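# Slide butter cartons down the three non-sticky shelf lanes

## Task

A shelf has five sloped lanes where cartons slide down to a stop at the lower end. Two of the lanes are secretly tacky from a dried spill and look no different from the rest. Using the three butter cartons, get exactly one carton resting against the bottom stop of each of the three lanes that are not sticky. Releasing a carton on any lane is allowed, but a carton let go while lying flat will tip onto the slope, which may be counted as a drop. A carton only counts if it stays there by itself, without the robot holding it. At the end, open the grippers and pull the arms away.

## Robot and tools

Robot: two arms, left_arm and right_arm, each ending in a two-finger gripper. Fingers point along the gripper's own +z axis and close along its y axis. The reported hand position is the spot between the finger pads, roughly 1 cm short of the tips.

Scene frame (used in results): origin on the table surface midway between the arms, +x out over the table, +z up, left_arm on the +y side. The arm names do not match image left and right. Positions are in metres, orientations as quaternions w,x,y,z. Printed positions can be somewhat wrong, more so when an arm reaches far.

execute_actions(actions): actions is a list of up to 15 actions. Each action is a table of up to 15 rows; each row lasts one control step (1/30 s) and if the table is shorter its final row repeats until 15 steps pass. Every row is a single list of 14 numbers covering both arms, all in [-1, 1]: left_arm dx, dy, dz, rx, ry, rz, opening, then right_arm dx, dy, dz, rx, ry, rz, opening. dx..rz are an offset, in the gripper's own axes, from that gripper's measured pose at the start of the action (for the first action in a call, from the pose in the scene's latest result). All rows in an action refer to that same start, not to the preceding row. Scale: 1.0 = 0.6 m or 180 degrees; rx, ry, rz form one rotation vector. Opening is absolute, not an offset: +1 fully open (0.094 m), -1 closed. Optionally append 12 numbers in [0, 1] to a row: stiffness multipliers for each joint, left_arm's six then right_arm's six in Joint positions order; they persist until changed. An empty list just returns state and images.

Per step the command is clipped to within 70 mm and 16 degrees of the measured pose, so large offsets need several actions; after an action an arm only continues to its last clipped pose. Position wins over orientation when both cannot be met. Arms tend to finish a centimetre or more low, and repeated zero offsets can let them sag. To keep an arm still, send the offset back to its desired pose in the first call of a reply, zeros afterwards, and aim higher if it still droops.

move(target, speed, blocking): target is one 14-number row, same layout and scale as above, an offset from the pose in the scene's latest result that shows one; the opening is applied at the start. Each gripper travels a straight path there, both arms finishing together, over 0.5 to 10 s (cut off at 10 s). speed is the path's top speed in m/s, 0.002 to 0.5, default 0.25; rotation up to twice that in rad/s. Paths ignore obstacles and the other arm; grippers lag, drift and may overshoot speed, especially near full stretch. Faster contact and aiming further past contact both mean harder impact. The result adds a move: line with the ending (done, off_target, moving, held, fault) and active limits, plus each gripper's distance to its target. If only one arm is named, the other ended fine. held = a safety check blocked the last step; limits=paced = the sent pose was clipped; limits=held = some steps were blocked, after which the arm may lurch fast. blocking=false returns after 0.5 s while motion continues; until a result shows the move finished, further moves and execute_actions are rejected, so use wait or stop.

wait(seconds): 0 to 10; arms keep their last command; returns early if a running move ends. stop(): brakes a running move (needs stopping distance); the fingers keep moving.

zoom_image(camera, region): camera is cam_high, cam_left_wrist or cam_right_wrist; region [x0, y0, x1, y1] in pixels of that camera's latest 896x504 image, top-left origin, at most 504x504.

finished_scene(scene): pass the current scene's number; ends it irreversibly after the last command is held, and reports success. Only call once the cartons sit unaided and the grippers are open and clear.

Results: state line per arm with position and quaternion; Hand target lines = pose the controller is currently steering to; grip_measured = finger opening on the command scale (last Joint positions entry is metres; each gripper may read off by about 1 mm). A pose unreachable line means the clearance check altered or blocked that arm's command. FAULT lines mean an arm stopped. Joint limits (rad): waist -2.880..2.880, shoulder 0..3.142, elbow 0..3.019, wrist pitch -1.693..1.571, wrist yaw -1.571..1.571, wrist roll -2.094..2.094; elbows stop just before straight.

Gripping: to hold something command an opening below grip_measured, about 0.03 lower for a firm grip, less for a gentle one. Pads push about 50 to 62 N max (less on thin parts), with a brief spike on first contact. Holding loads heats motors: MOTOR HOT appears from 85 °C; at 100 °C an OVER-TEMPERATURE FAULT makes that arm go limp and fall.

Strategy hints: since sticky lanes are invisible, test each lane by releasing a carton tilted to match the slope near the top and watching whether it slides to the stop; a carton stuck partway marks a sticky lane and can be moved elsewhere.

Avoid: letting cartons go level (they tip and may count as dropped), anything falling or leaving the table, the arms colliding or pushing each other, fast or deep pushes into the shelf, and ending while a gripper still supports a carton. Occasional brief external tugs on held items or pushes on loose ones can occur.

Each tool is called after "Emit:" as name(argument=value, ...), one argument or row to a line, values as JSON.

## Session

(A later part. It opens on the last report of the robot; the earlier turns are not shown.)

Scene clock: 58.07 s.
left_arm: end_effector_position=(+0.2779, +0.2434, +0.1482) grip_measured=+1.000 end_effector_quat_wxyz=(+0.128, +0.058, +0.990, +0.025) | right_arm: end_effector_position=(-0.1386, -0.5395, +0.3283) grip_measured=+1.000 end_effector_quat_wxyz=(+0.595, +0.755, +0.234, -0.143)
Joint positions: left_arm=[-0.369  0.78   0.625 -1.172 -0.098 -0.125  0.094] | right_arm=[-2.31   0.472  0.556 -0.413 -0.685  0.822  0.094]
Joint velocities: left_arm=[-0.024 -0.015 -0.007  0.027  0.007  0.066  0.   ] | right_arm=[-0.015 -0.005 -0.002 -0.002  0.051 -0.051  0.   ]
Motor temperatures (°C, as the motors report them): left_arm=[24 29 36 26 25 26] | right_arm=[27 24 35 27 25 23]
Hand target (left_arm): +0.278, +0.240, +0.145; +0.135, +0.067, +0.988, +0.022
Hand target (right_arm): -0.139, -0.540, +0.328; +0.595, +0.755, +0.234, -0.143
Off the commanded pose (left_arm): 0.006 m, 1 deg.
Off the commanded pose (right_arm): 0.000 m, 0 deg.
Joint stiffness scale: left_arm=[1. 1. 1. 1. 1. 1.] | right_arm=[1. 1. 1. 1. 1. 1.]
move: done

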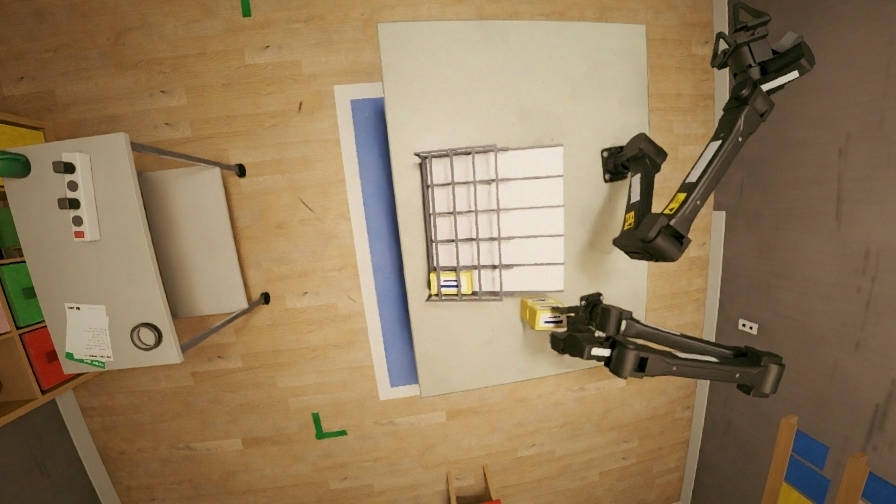

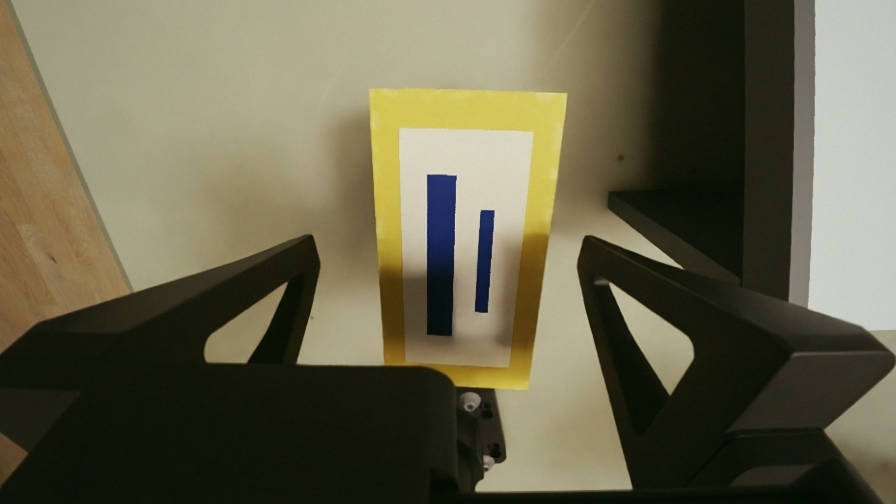

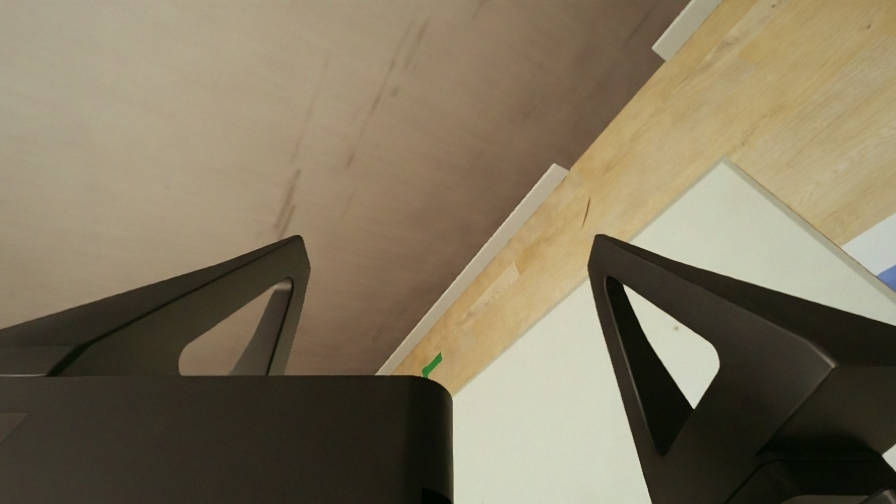

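Emit:
move(
  target=[-0.015,-0.014,0.055,0,-0.004,0.012,1,0,0,0,0,0,0,1],
  speed=0.03,
)

Emit:
move(
  target=[0,0,0,0,0,0,0.28,0,0,0,0,0,0,1],
  speed=0.03,
)

Emit:
move(
  target=[-0.08,0,-0.30,0,0,0,0.28,0,0,0,0,0,0,1],
  speed=0.12,
)

Scene clock: 63.03 s.
left_arm: end_effector_position=(+0.2940, +0.2375, +0.1245) grip_measured=+1.000 end_effector_quat_wxyz=(+0.134, +0.062, +0.989, +0.025) | right_arm: end_effector_position=(-0.1386, -0.5395, +0.3283) grip_measured=+1.000 end_effector_quat_wxyz=(+0.595, +0.755, +0.234, -0.143)
Joint positions: left_arm=[-0.377  0.85   0.59  -1.056 -0.102 -0.125  0.094] | right_arm=[-2.31   0.472  0.556 -0.413 -0.685  0.822  0.094]
Joint velocities: left_arm=[ 0.005  0.005 -0.007  0.012  0.022  0.007  0.   ] | right_arm=[ 0.005 -0.005 -0.007 -0.002  0.037 -0.022  0.   ]
Motor temperatures (°C, as the motors report them): left_arm=[24 29 36 26 25 26] | right_arm=[27 24 35 27 25 23]
Hand target (left_arm): +0.294, +0.235, +0.118; +0.134, +0.077, +0.988, +0.027
Hand target (right_arm): -0.139, -0.540, +0.328; +0.595, +0.755, +0.234, -0.143
Off the commanded pose (left_arm): 0.007 m, 2 deg.
Off the commanded pose (right_arm): 0.000 m, 0 deg.
Joint stiffness scale: left_arm=[1. 1. 1. 1. 1. 1.] | right_arm=[1. 1. 1. 1. 1. 1.]
move: done

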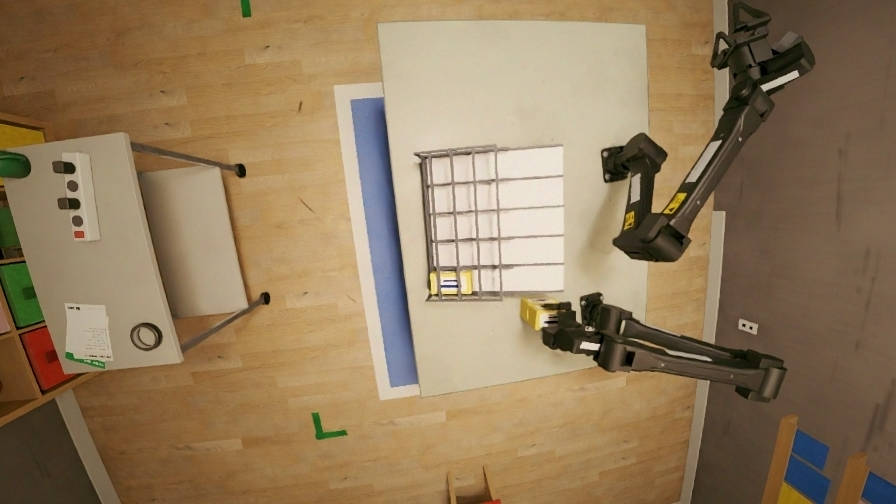

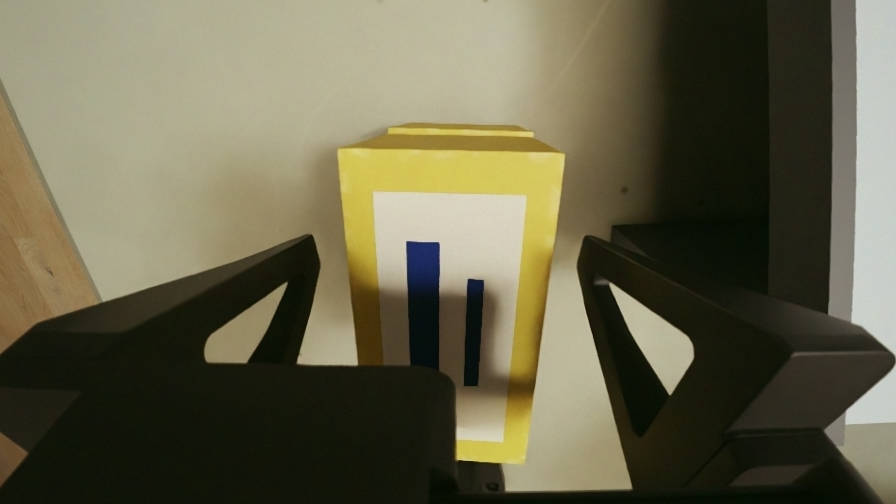

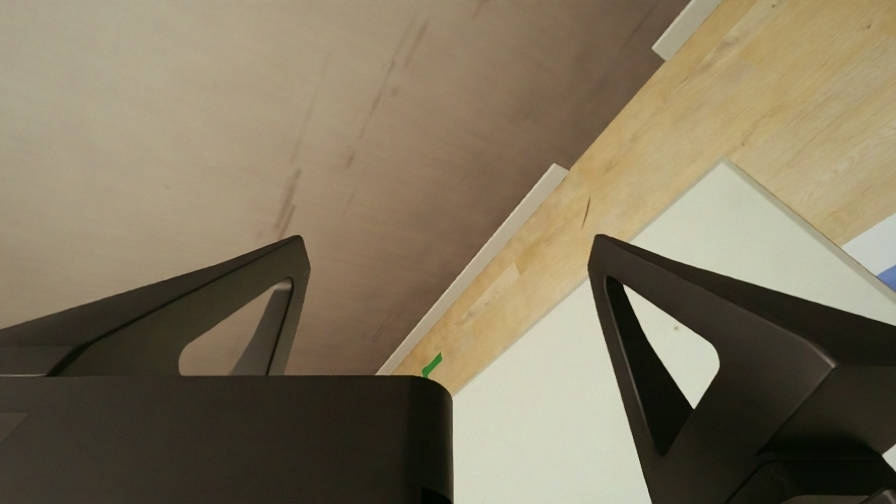

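Scene clock: 63.53 s.
left_arm: end_effector_position=(+0.2940, +0.2374, +0.1245) grip_measured=+0.323 end_effector_quat_wxyz=(+0.134, +0.062, +0.989, +0.025) | right_arm: end_effector_position=(-0.1386, -0.5395, +0.3283) grip_measured=+1.000 end_effector_quat_wxyz=(+0.595, +0.755, +0.234, -0.143)
Joint positions: left_arm=[-0.377  0.85   0.59  -1.056 -0.101 -0.125  0.062] | right_arm=[-2.31   0.472  0.556 -0.413 -0.685  0.822  0.094]
Joint velocities: left_arm=[ 0.005 -0.005 -0.002  0.002 -0.007  0.037  0.   ] | right_arm=[ 0.005 -0.005 -0.012  0.002 -0.125 -0.022  0.   ]
Motor temperatures (°C, as the motors report them): left_arm=[24 29 36 26 25 26] | right_arm=[27 24 35 27 25 23]
Hand target (left_arm): +0.294, +0.237, +0.124; +0.134, +0.062, +0.989, +0.025
Hand target (right_arm): -0.139, -0.540, +0.328; +0.595, +0.755, +0.234, -0.143
Off the commanded pose (left_arm): 0.000 m, 0 deg.
Off the commanded pose (right_arm): 0.000 m, 0 deg.
Joint stiffness scale: left_arm=[1. 1. 1. 1. 1. 1.] | right_arm=[1. 1. 1. 1. 1. 1.]
move: done

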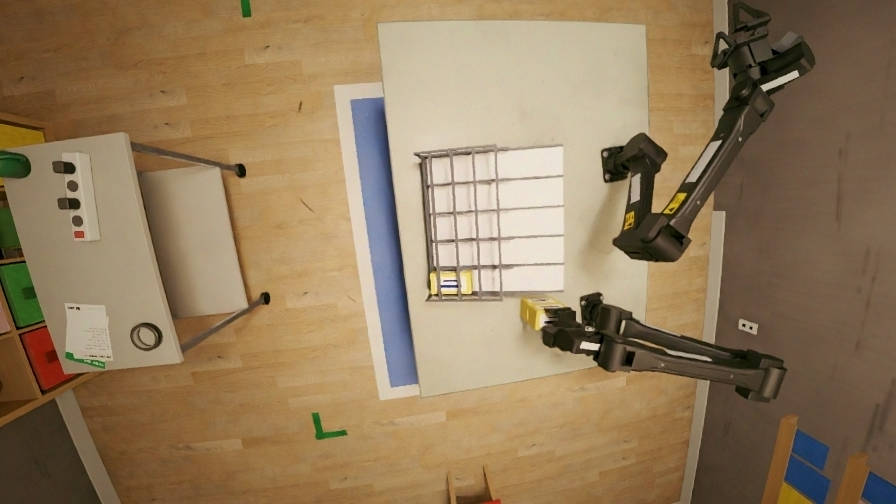

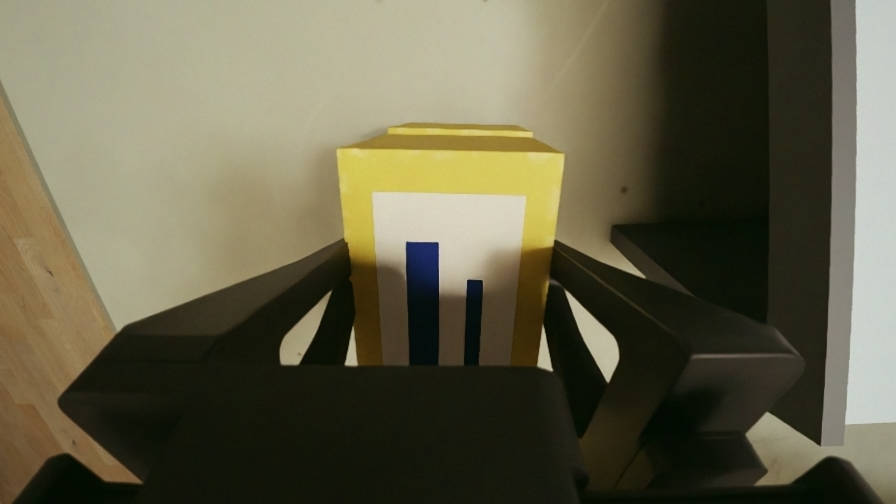

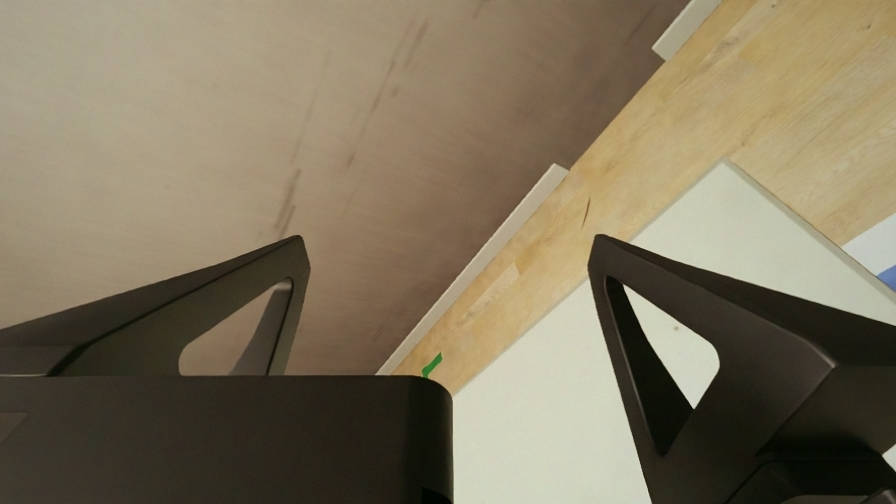

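Scene clock: 65.47 s.
left_arm: end_effector_position=(+0.2850, +0.2309, +0.2789) grip_measured=+0.323 end_effector_quat_wxyz=(+0.106, +0.067, +0.992, +0.030) | right_arm: end_effector_position=(-0.1386, -0.5395, +0.3283) grip_measured=+1.000 end_effector_quat_wxyz=(+0.595, +0.755, +0.234, -0.143)
Joint positions: left_arm=[-0.417  0.846  1.004 -1.535 -0.108 -0.158  0.062] | right_arm=[-2.31   0.472  0.556 -0.413 -0.685  0.822  0.094]
Joint velocities: left_arm=[-0.015  0.005 -0.012 -0.012  0.095 -0.066 -0.   ] | right_arm=[-0.015 -0.005 -0.007 -0.022 -0.051 -0.081  0.   ]
Motor temperatures (°C, as the motors report them): left_arm=[24 29 37 26 25 26] | right_arm=[27 24 35 27 25 23]
Hand target (left_arm): +0.292, +0.226, +0.309; +0.134, +0.062, +0.989, +0.024
Hand target (right_arm): -0.139, -0.540, +0.328; +0.595, +0.755, +0.234, -0.143
Off the commanded pose (left_arm): 0.033 m, 3 deg.
Off the commanded pose (right_arm): 0.000 m, 0 deg.
Joint stiffness scale: left_arm=[1. 1. 1. 1. 1. 1.] | right_arm=[1. 1. 1. 1. 1. 1.]
move: off_target (left_arm)

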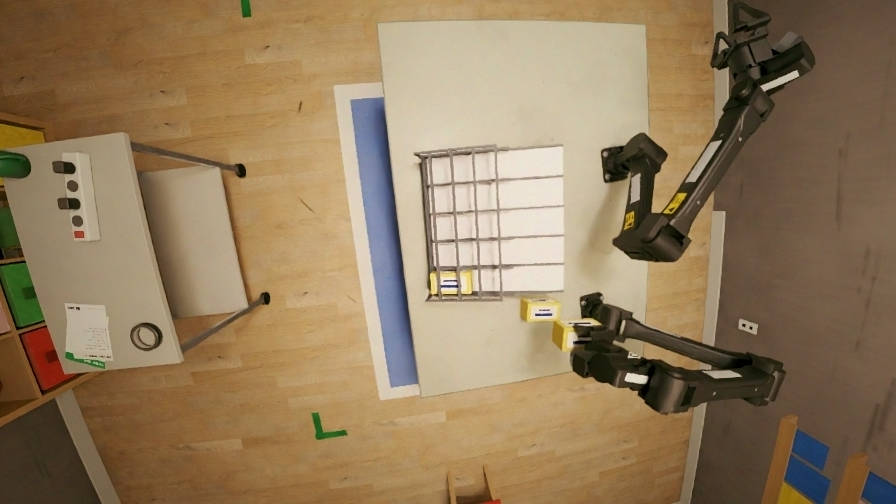

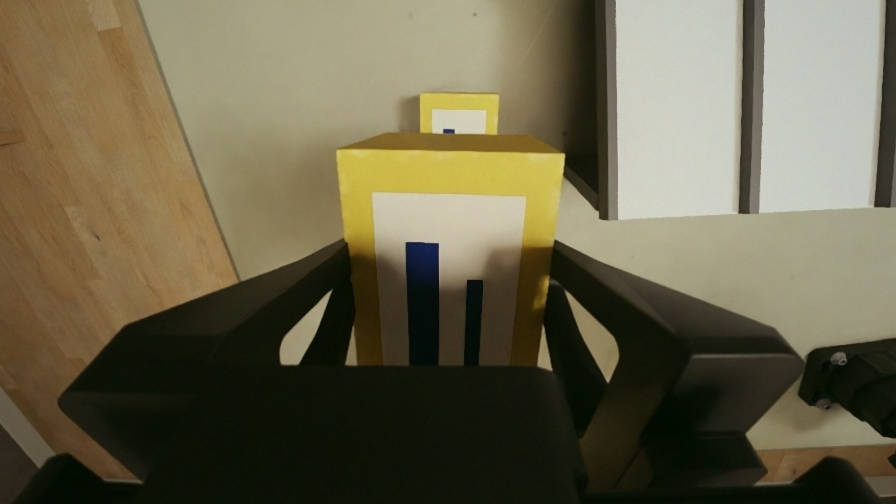

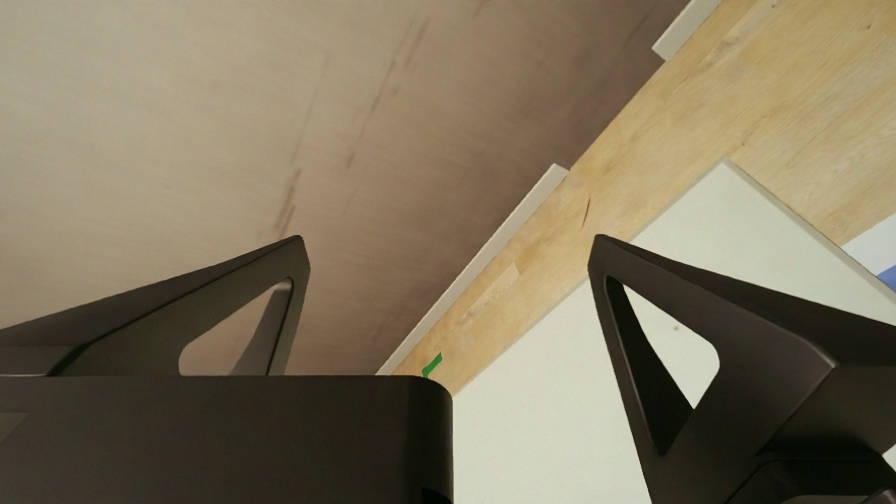

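Emit:
move(
  target=[-0.19,-0.38,-0.04,0.012,0,-0.027,0.28,0,0,0,0,0,0,1],
  speed=0.15,
)

Emit:
move(
  target=[-0.03,0.0,0.05,0.01,0.05,0,0.28,0,0,0,0,0,0,1],
  speed=0.05,
)

Scene clock: 71.37 s.
left_arm: end_effector_position=(+0.3491, +0.0013, +0.2722) grip_measured=+0.323 end_effector_quat_wxyz=(+0.074, +0.037, +0.996, +0.036) | right_arm: end_effector_position=(-0.1386, -0.5395, +0.3283) grip_measured=+1.000 end_effector_quat_wxyz=(+0.595, +0.755, +0.234, -0.143)
Joint positions: left_arm=[-0.931  1.393  1.394 -1.517 -0.155 -0.738  0.062] | right_arm=[-2.31   0.472  0.556 -0.413 -0.685  0.822  0.094]
Joint velocities: left_arm=[ 0.005  0.005 -0.002 -0.012  0.037  0.007 -0.   ] | right_arm=[-0.015 -0.015 -0.007  0.002 -0.007  0.037  0.   ]
Motor temperatures (°C, as the motors report them): left_arm=[24 29 39 26 25 26] | right_arm=[27 24 35 27 25 23]
Hand target (left_arm): +0.359, -0.013, +0.307; +0.107, +0.027, +0.994, +0.005
Hand target (right_arm): -0.139, -0.540, +0.328; +0.595, +0.755, +0.234, -0.143
Off the commanded pose (left_arm): 0.041 m, 5 deg.
Off the commanded pose (right_arm): 0.000 m, 0 deg.
Joint stiffness scale: left_arm=[1. 1. 1. 1. 1. 1.] | right_arm=[1. 1. 1. 1. 1. 1.]
move: off_target (left_arm)

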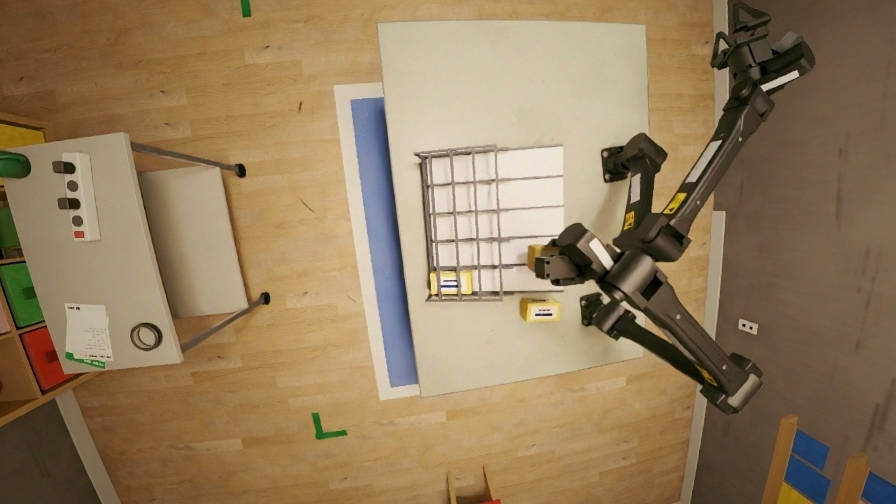

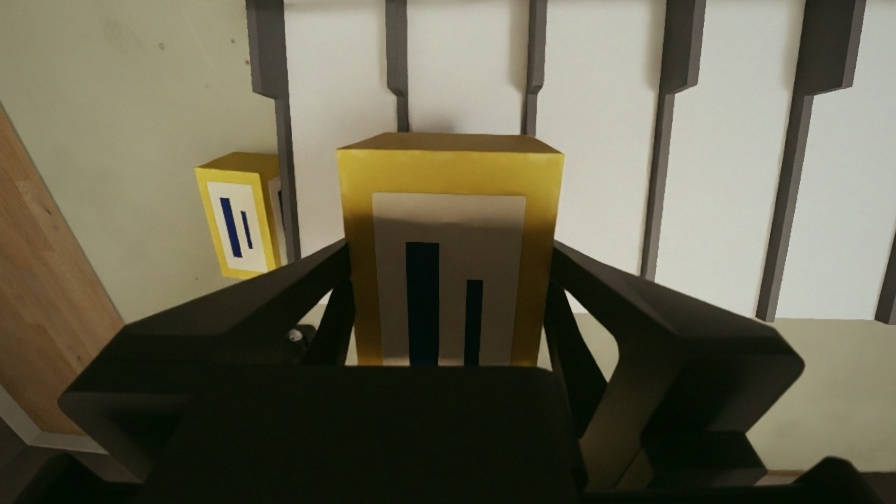

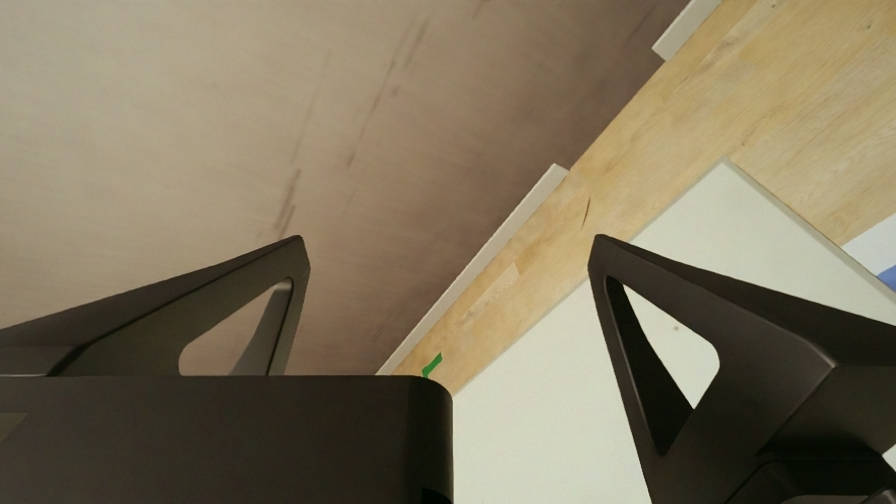

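Scene clock: 73.27 s.
left_arm: end_effector_position=(+0.3646, +0.0036, +0.2282) grip_measured=+0.323 end_effector_quat_wxyz=(-0.011, +0.031, +0.999, +0.032) | right_arm: end_effector_position=(-0.1386, -0.5395, +0.3283) grip_measured=+1.000 end_effector_quat_wxyz=(+0.595, +0.755, +0.234, -0.143)
Joint positions: left_arm=[-0.852  1.498  1.394 -1.525 -0.034 -0.677  0.062] | right_arm=[-2.31   0.472  0.556 -0.413 -0.685  0.822  0.094]
Joint velocities: left_arm=[-0.005 -0.015  0.002  0.007  0.007  0.037  0.001] | right_arm=[-0.005 -0.005  0.002 -0.007  0.007  0.007  0.   ]
Motor temperatures (°C, as the motors report them): left_arm=[24 29 39 26 25 26] | right_arm=[27 24 35 27 25 23]
Hand target (left_arm): +0.371, +0.003, +0.244; -0.005, +0.035, +0.999, +0.024
Hand target (right_arm): -0.139, -0.540, +0.328; +0.595, +0.755, +0.234, -0.143
Off the commanded pose (left_arm): 0.018 m, 1 deg.
Off the commanded pose (right_arm): 0.000 m, 0 deg.
Joint stiffness scale: left_arm=[1. 1. 1. 1. 1. 1.] | right_arm=[1. 1. 1. 1. 1. 1.]
move: off_target (left_arm)

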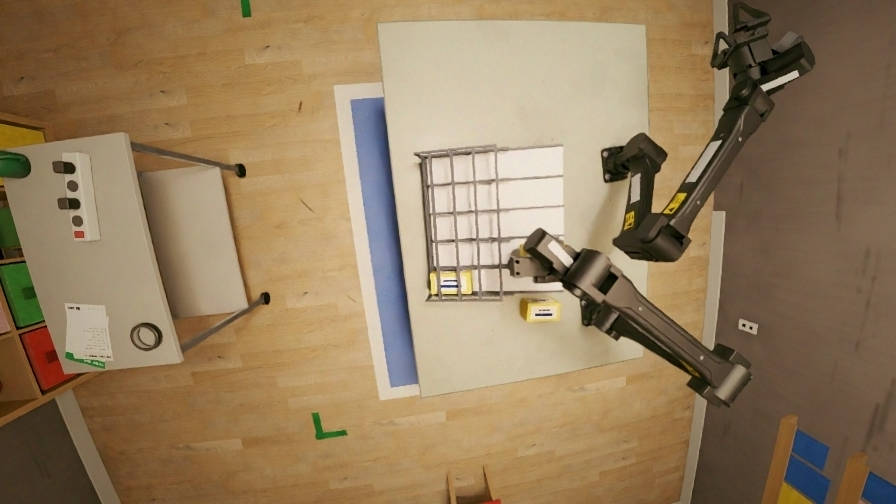

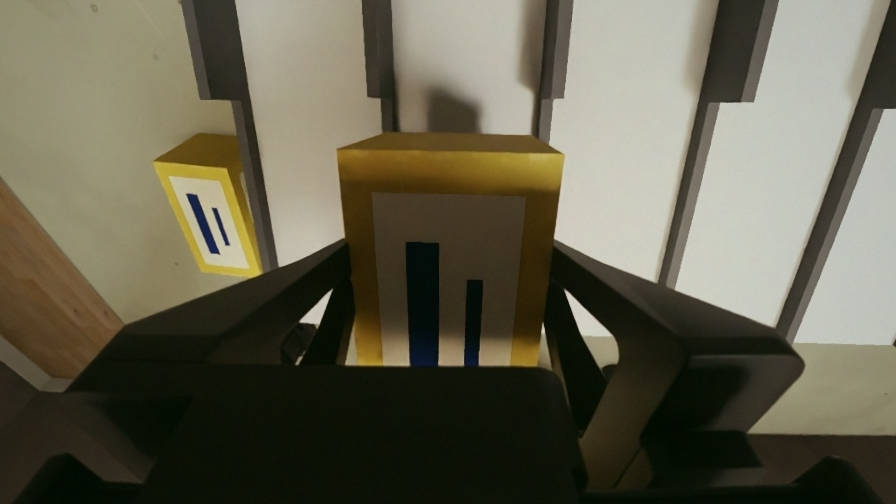

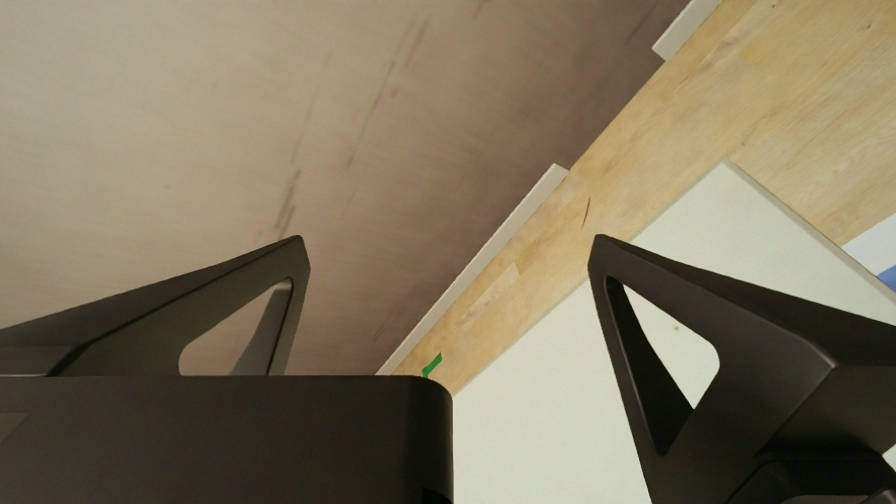

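Emit:
move(
  target=[-0.015,-0.013,0.06,0.008,0,0,0.28,0,0,0,0,0,0,1],
  speed=0.03,
)

Scene clock: 84.63 s.
left_arm: end_effector_position=(+0.3677, -0.0026, +0.1909) grip_measured=+0.323 end_effector_quat_wxyz=(-0.015, +0.031, +0.999, +0.026) | right_arm: end_effector_position=(-0.1386, -0.5395, +0.3283) grip_measured=+1.000 end_effector_quat_wxyz=(+0.595, +0.755, +0.234, -0.143)
Joint positions: left_arm=[-0.852  1.528  1.329 -1.429 -0.02  -0.676  0.062] | right_arm=[-2.31   0.472  0.556 -0.413 -0.685  0.822  0.094]
Joint velocities: left_arm=[-0.005 -0.005  0.007 -0.007  0.007 -0.095 -0.   ] | right_arm=[-0.005 -0.005  0.007  0.002  0.066 -0.022  0.   ]
Motor temperatures (°C, as the motors report them): left_arm=[24 30 39 26 25 26] | right_arm=[27 24 35 27 25 23]
Hand target (left_arm): +0.372, -0.002, +0.191; -0.012, +0.030, +0.999, +0.020
Hand target (right_arm): -0.139, -0.540, +0.328; +0.595, +0.755, +0.234, -0.143
Off the commanded pose (left_arm): 0.005 m, 1 deg.
Off the commanded pose (right_arm): 0.000 m, 0 deg.
Joint stiffness scale: left_arm=[1. 1. 1. 1. 1. 1.] | right_arm=[1. 1. 1. 1. 1. 1.]
move: done

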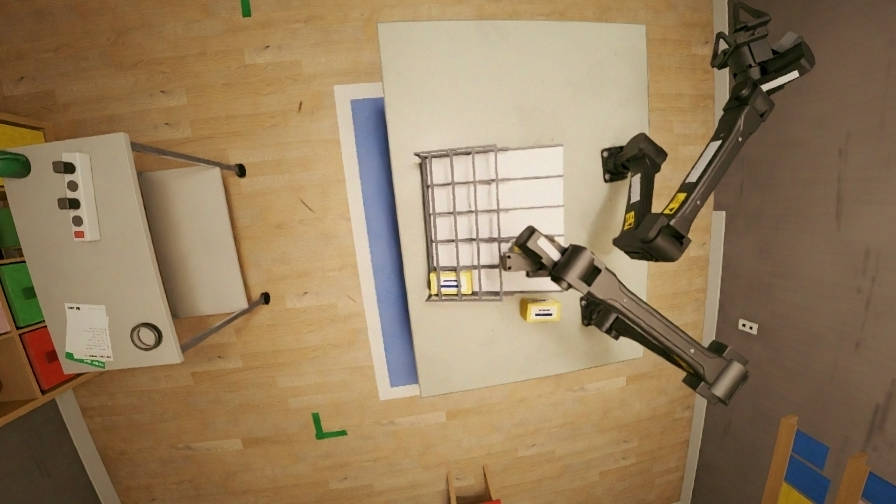

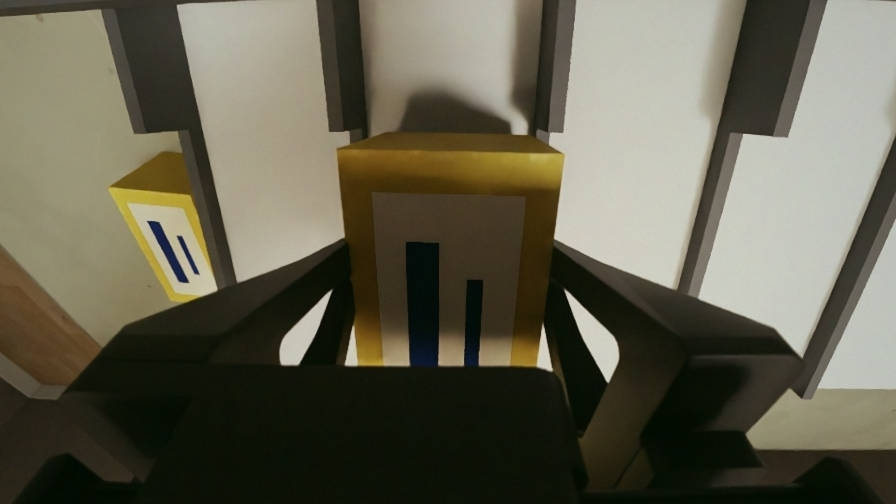

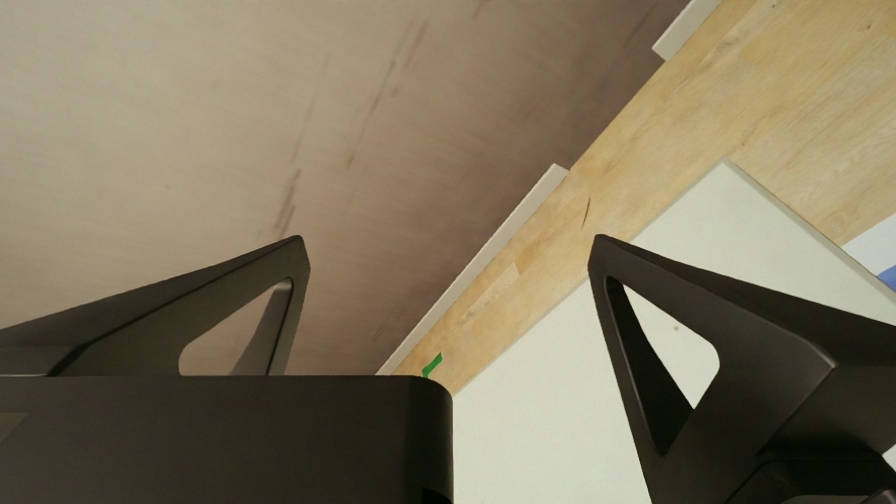

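Centred. Lower.

Emit:
move(
  target=[0,0,0.03,0,0,0,0.28,0,0,0,0,0,0,1],
  speed=0.015,
)

Emit:
move(
  target=[0,0,0,0,0,0,0.85,0,0,0,0,0,0,1],
)

Emit:
wait(
  seconds=1.5,
)

Scene clock: 89.43 s.
left_arm: end_effector_position=(+0.3652, -0.0003, +0.1758) grip_measured=+0.323 end_effector_quat_wxyz=(-0.018, +0.031, +0.999, +0.029) | right_arm: end_effector_position=(-0.1386, -0.5395, +0.3283) grip_measured=+1.000 end_effector_quat_wxyz=(+0.595, +0.755, +0.234, -0.143)
Joint positions: left_arm=[-0.852  1.533  1.294 -1.397 -0.02  -0.676  0.062] | right_arm=[-2.31   0.472  0.556 -0.413 -0.685  0.822  0.094]
Joint velocities: left_arm=[-0.005  0.005 -0.002 -0.007 -0.066 -0.051  0.   ] | right_arm=[ 0.005  0.005  0.012 -0.002 -0.051  0.066  0.   ]
Motor temperatures (°C, as the motors report them): left_arm=[24 30 38 26 25 26] | right_arm=[27 24 36 27 25 23]
Hand target (left_arm): +0.367, -0.002, +0.173; -0.015, +0.031, +0.999, +0.026
Hand target (right_arm): -0.139, -0.540, +0.328; +0.595, +0.755, +0.234, -0.143
Off the commanded pose (left_arm): 0.004 m, 0 deg.
Off the commanded pose (right_arm): 0.000 m, 0 deg.
Joint stiffness scale: left_arm=[1. 1. 1. 1. 1. 1.] | right_arm=[1. 1. 1. 1. 1. 1.]
move: done

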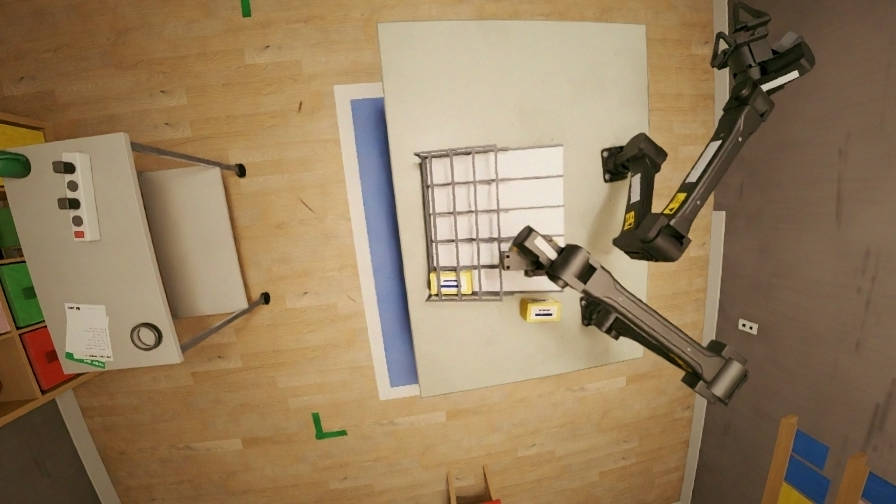

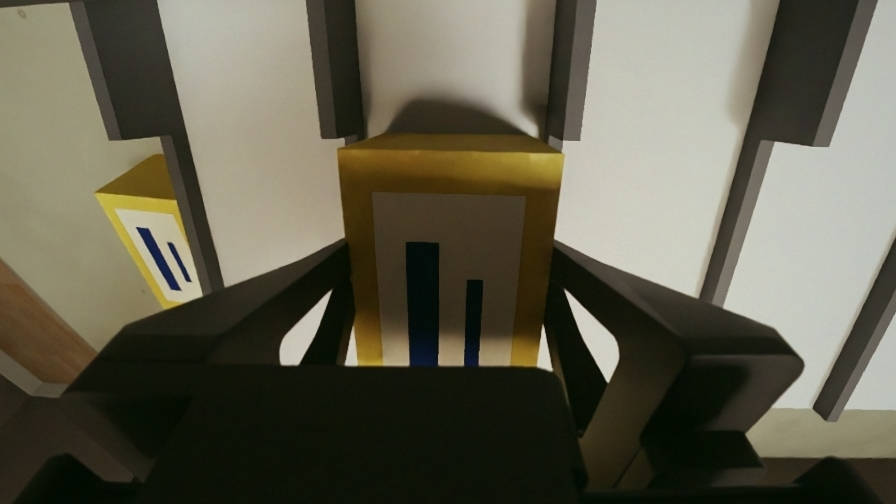

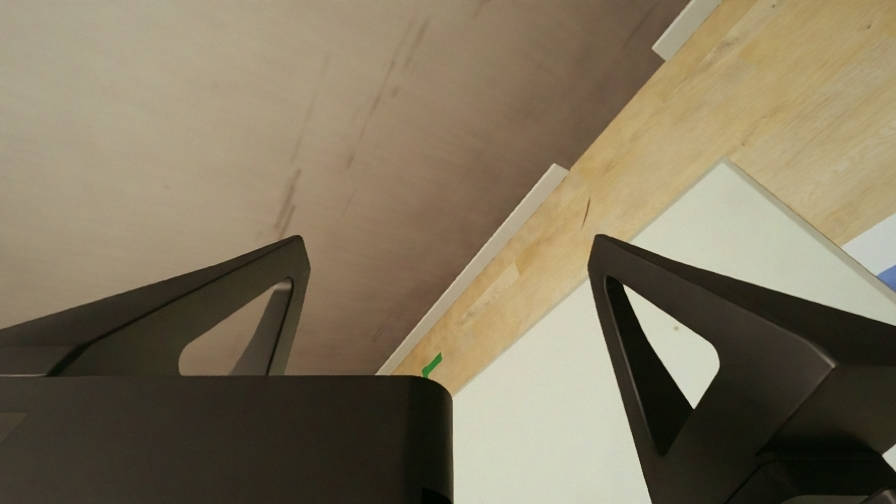

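Scene clock: 89.93 s.
left_arm: end_effector_position=(+0.3651, -0.0003, +0.1762) grip_measured=+0.848 end_effector_quat_wxyz=(-0.018, +0.031, +0.999, +0.028) | right_arm: end_effector_position=(-0.1386, -0.5395, +0.3283) grip_measured=+1.000 end_effector_quat_wxyz=(+0.595, +0.755, +0.234, -0.143)
Joint positions: left_arm=[-0.852  1.532  1.294 -1.397 -0.02  -0.676  0.087] | right_arm=[-2.31   0.472  0.556 -0.413 -0.685  0.822  0.094]
Joint velocities: left_arm=[-0.015 -0.024  0.002 -0.002 -0.007  0.081 -0.001] | right_arm=[-0.015 -0.005  0.007 -0.002  0.066 -0.066  0.   ]
Motor temperatures (°C, as the motors report them): left_arm=[24 30 38 26 25 26] | right_arm=[27 24 36 27 25 23]
Hand target (left_arm): +0.365, -0.000, +0.176; -0.018, +0.031, +0.999, +0.029
Hand target (right_arm): -0.139, -0.540, +0.328; +0.595, +0.755, +0.234, -0.143
Off the commanded pose (left_arm): 0.000 m, 0 deg.
Off the commanded pose (right_arm): 0.000 m, 0 deg.
Joint stiffness scale: left_arm=[1. 1. 1. 1. 1. 1.] | right_arm=[1. 1. 1. 1. 1. 1.]
move: done

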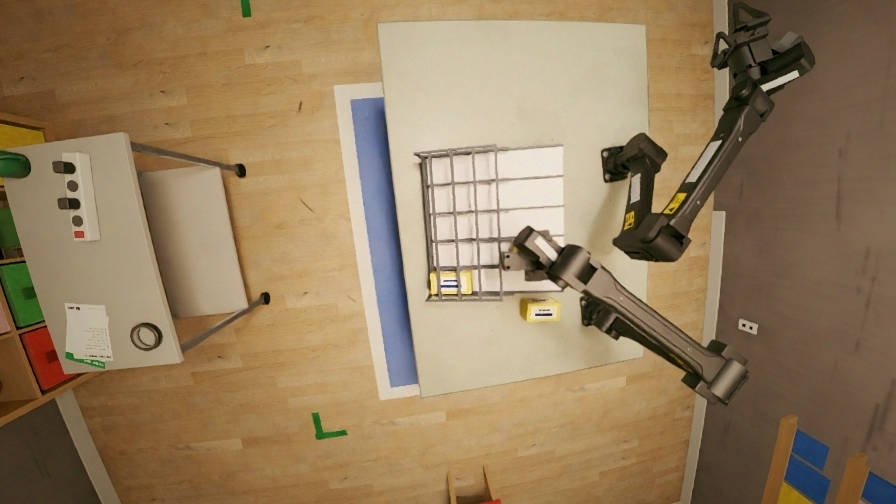

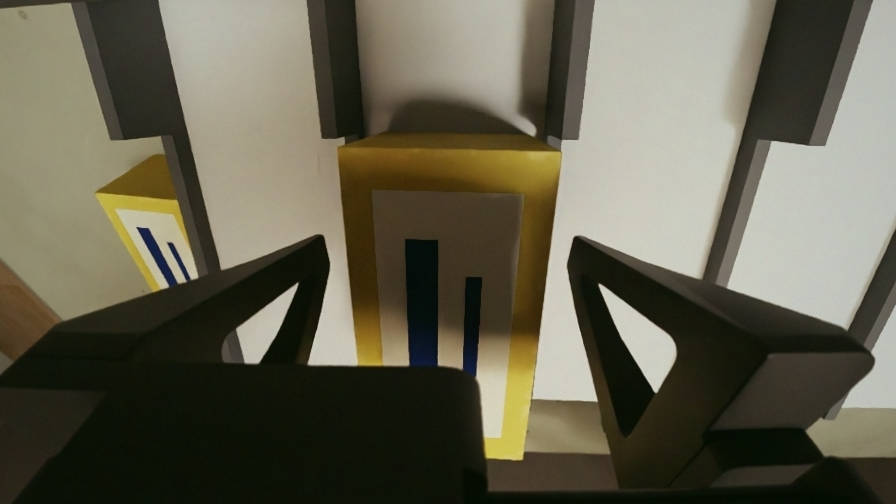

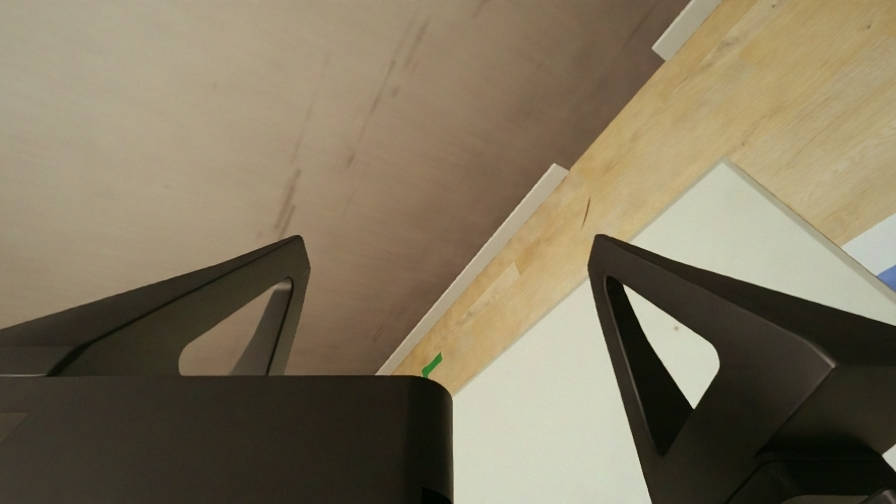

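Scene clock: 91.43 s.
left_arm: end_effector_position=(+0.3651, -0.0003, +0.1762) grip_measured=+0.848 end_effector_quat_wxyz=(-0.018, +0.031, +0.999, +0.028) | right_arm: end_effector_position=(-0.1386, -0.5395, +0.3283) grip_measured=+1.000 end_effector_quat_wxyz=(+0.595, +0.755, +0.234, -0.143)
Joint positions: left_arm=[-0.852  1.532  1.294 -1.397 -0.02  -0.676  0.087] | right_arm=[-2.31   0.472  0.556 -0.413 -0.685  0.822  0.094]
Joint velocities: left_arm=[ 0.015  0.005 -0.017  0.002 -0.022  0.022  0.   ] | right_arm=[-0.005  0.005 -0.022 -0.002 -0.022  0.007  0.   ]
Motor temperatures (°C, as the motors report them): left_arm=[24 30 38 26 25 26] | right_arm=[27 24 36 27 25 23]
Hand target (left_arm): +0.365, -0.000, +0.176; -0.018, +0.031, +0.999, +0.029
Hand target (right_arm): -0.139, -0.540, +0.328; +0.595, +0.755, +0.234, -0.143
Off the commanded pose (left_arm): 0.000 m, 0 deg.
Off the commanded pose (right_arm): 0.000 m, 0 deg.
Joint stiffness scale: left_arm=[1. 1. 1. 1. 1. 1.] | right_arm=[1. 1. 1. 1. 1. 1.]
wait: 1.50 s; at rest by 0.17 s

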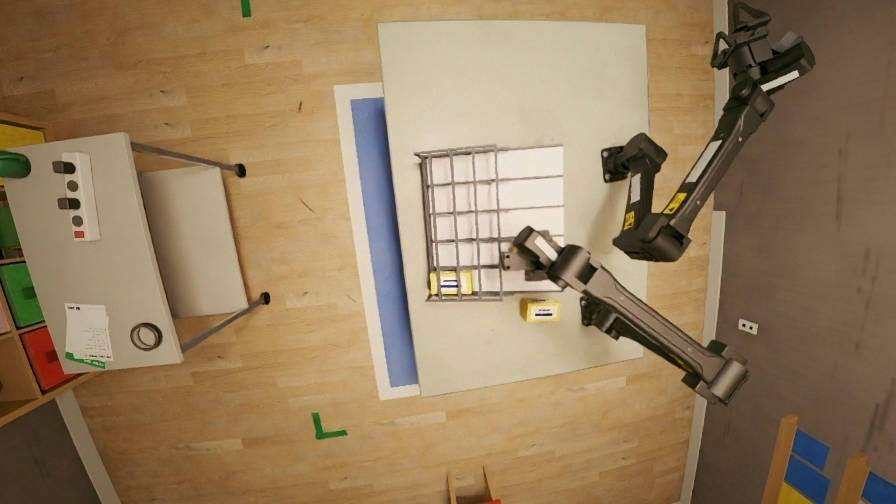

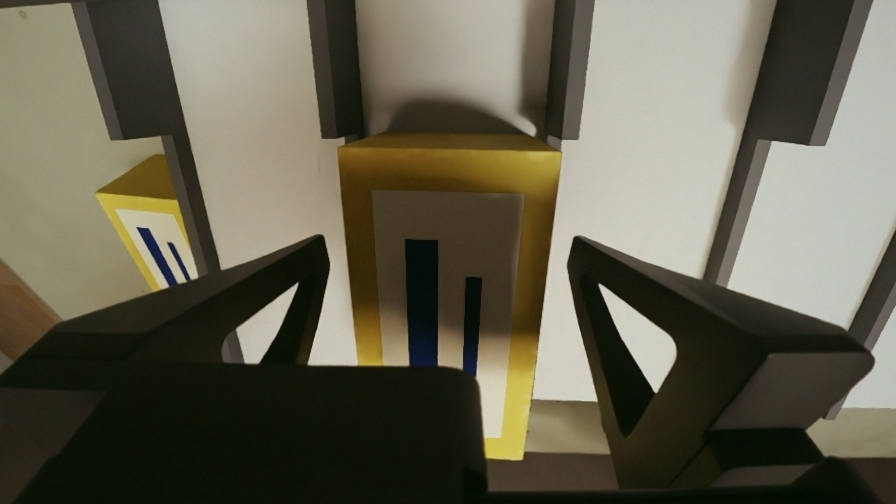

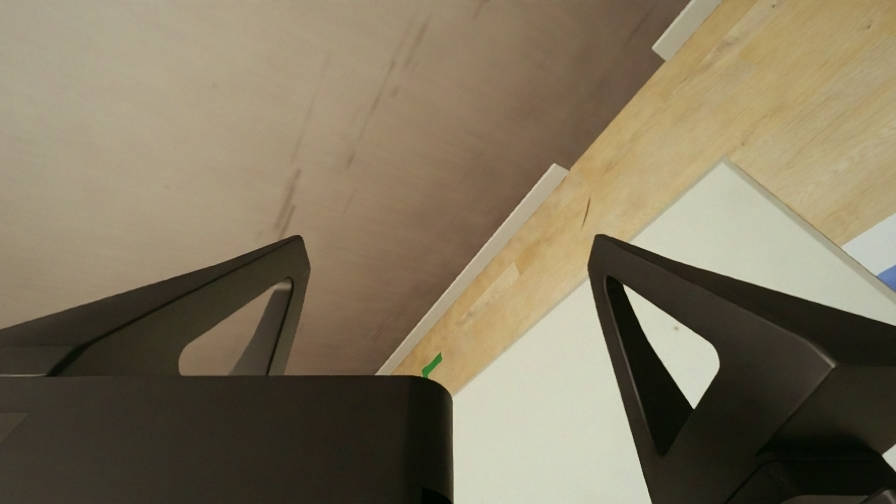

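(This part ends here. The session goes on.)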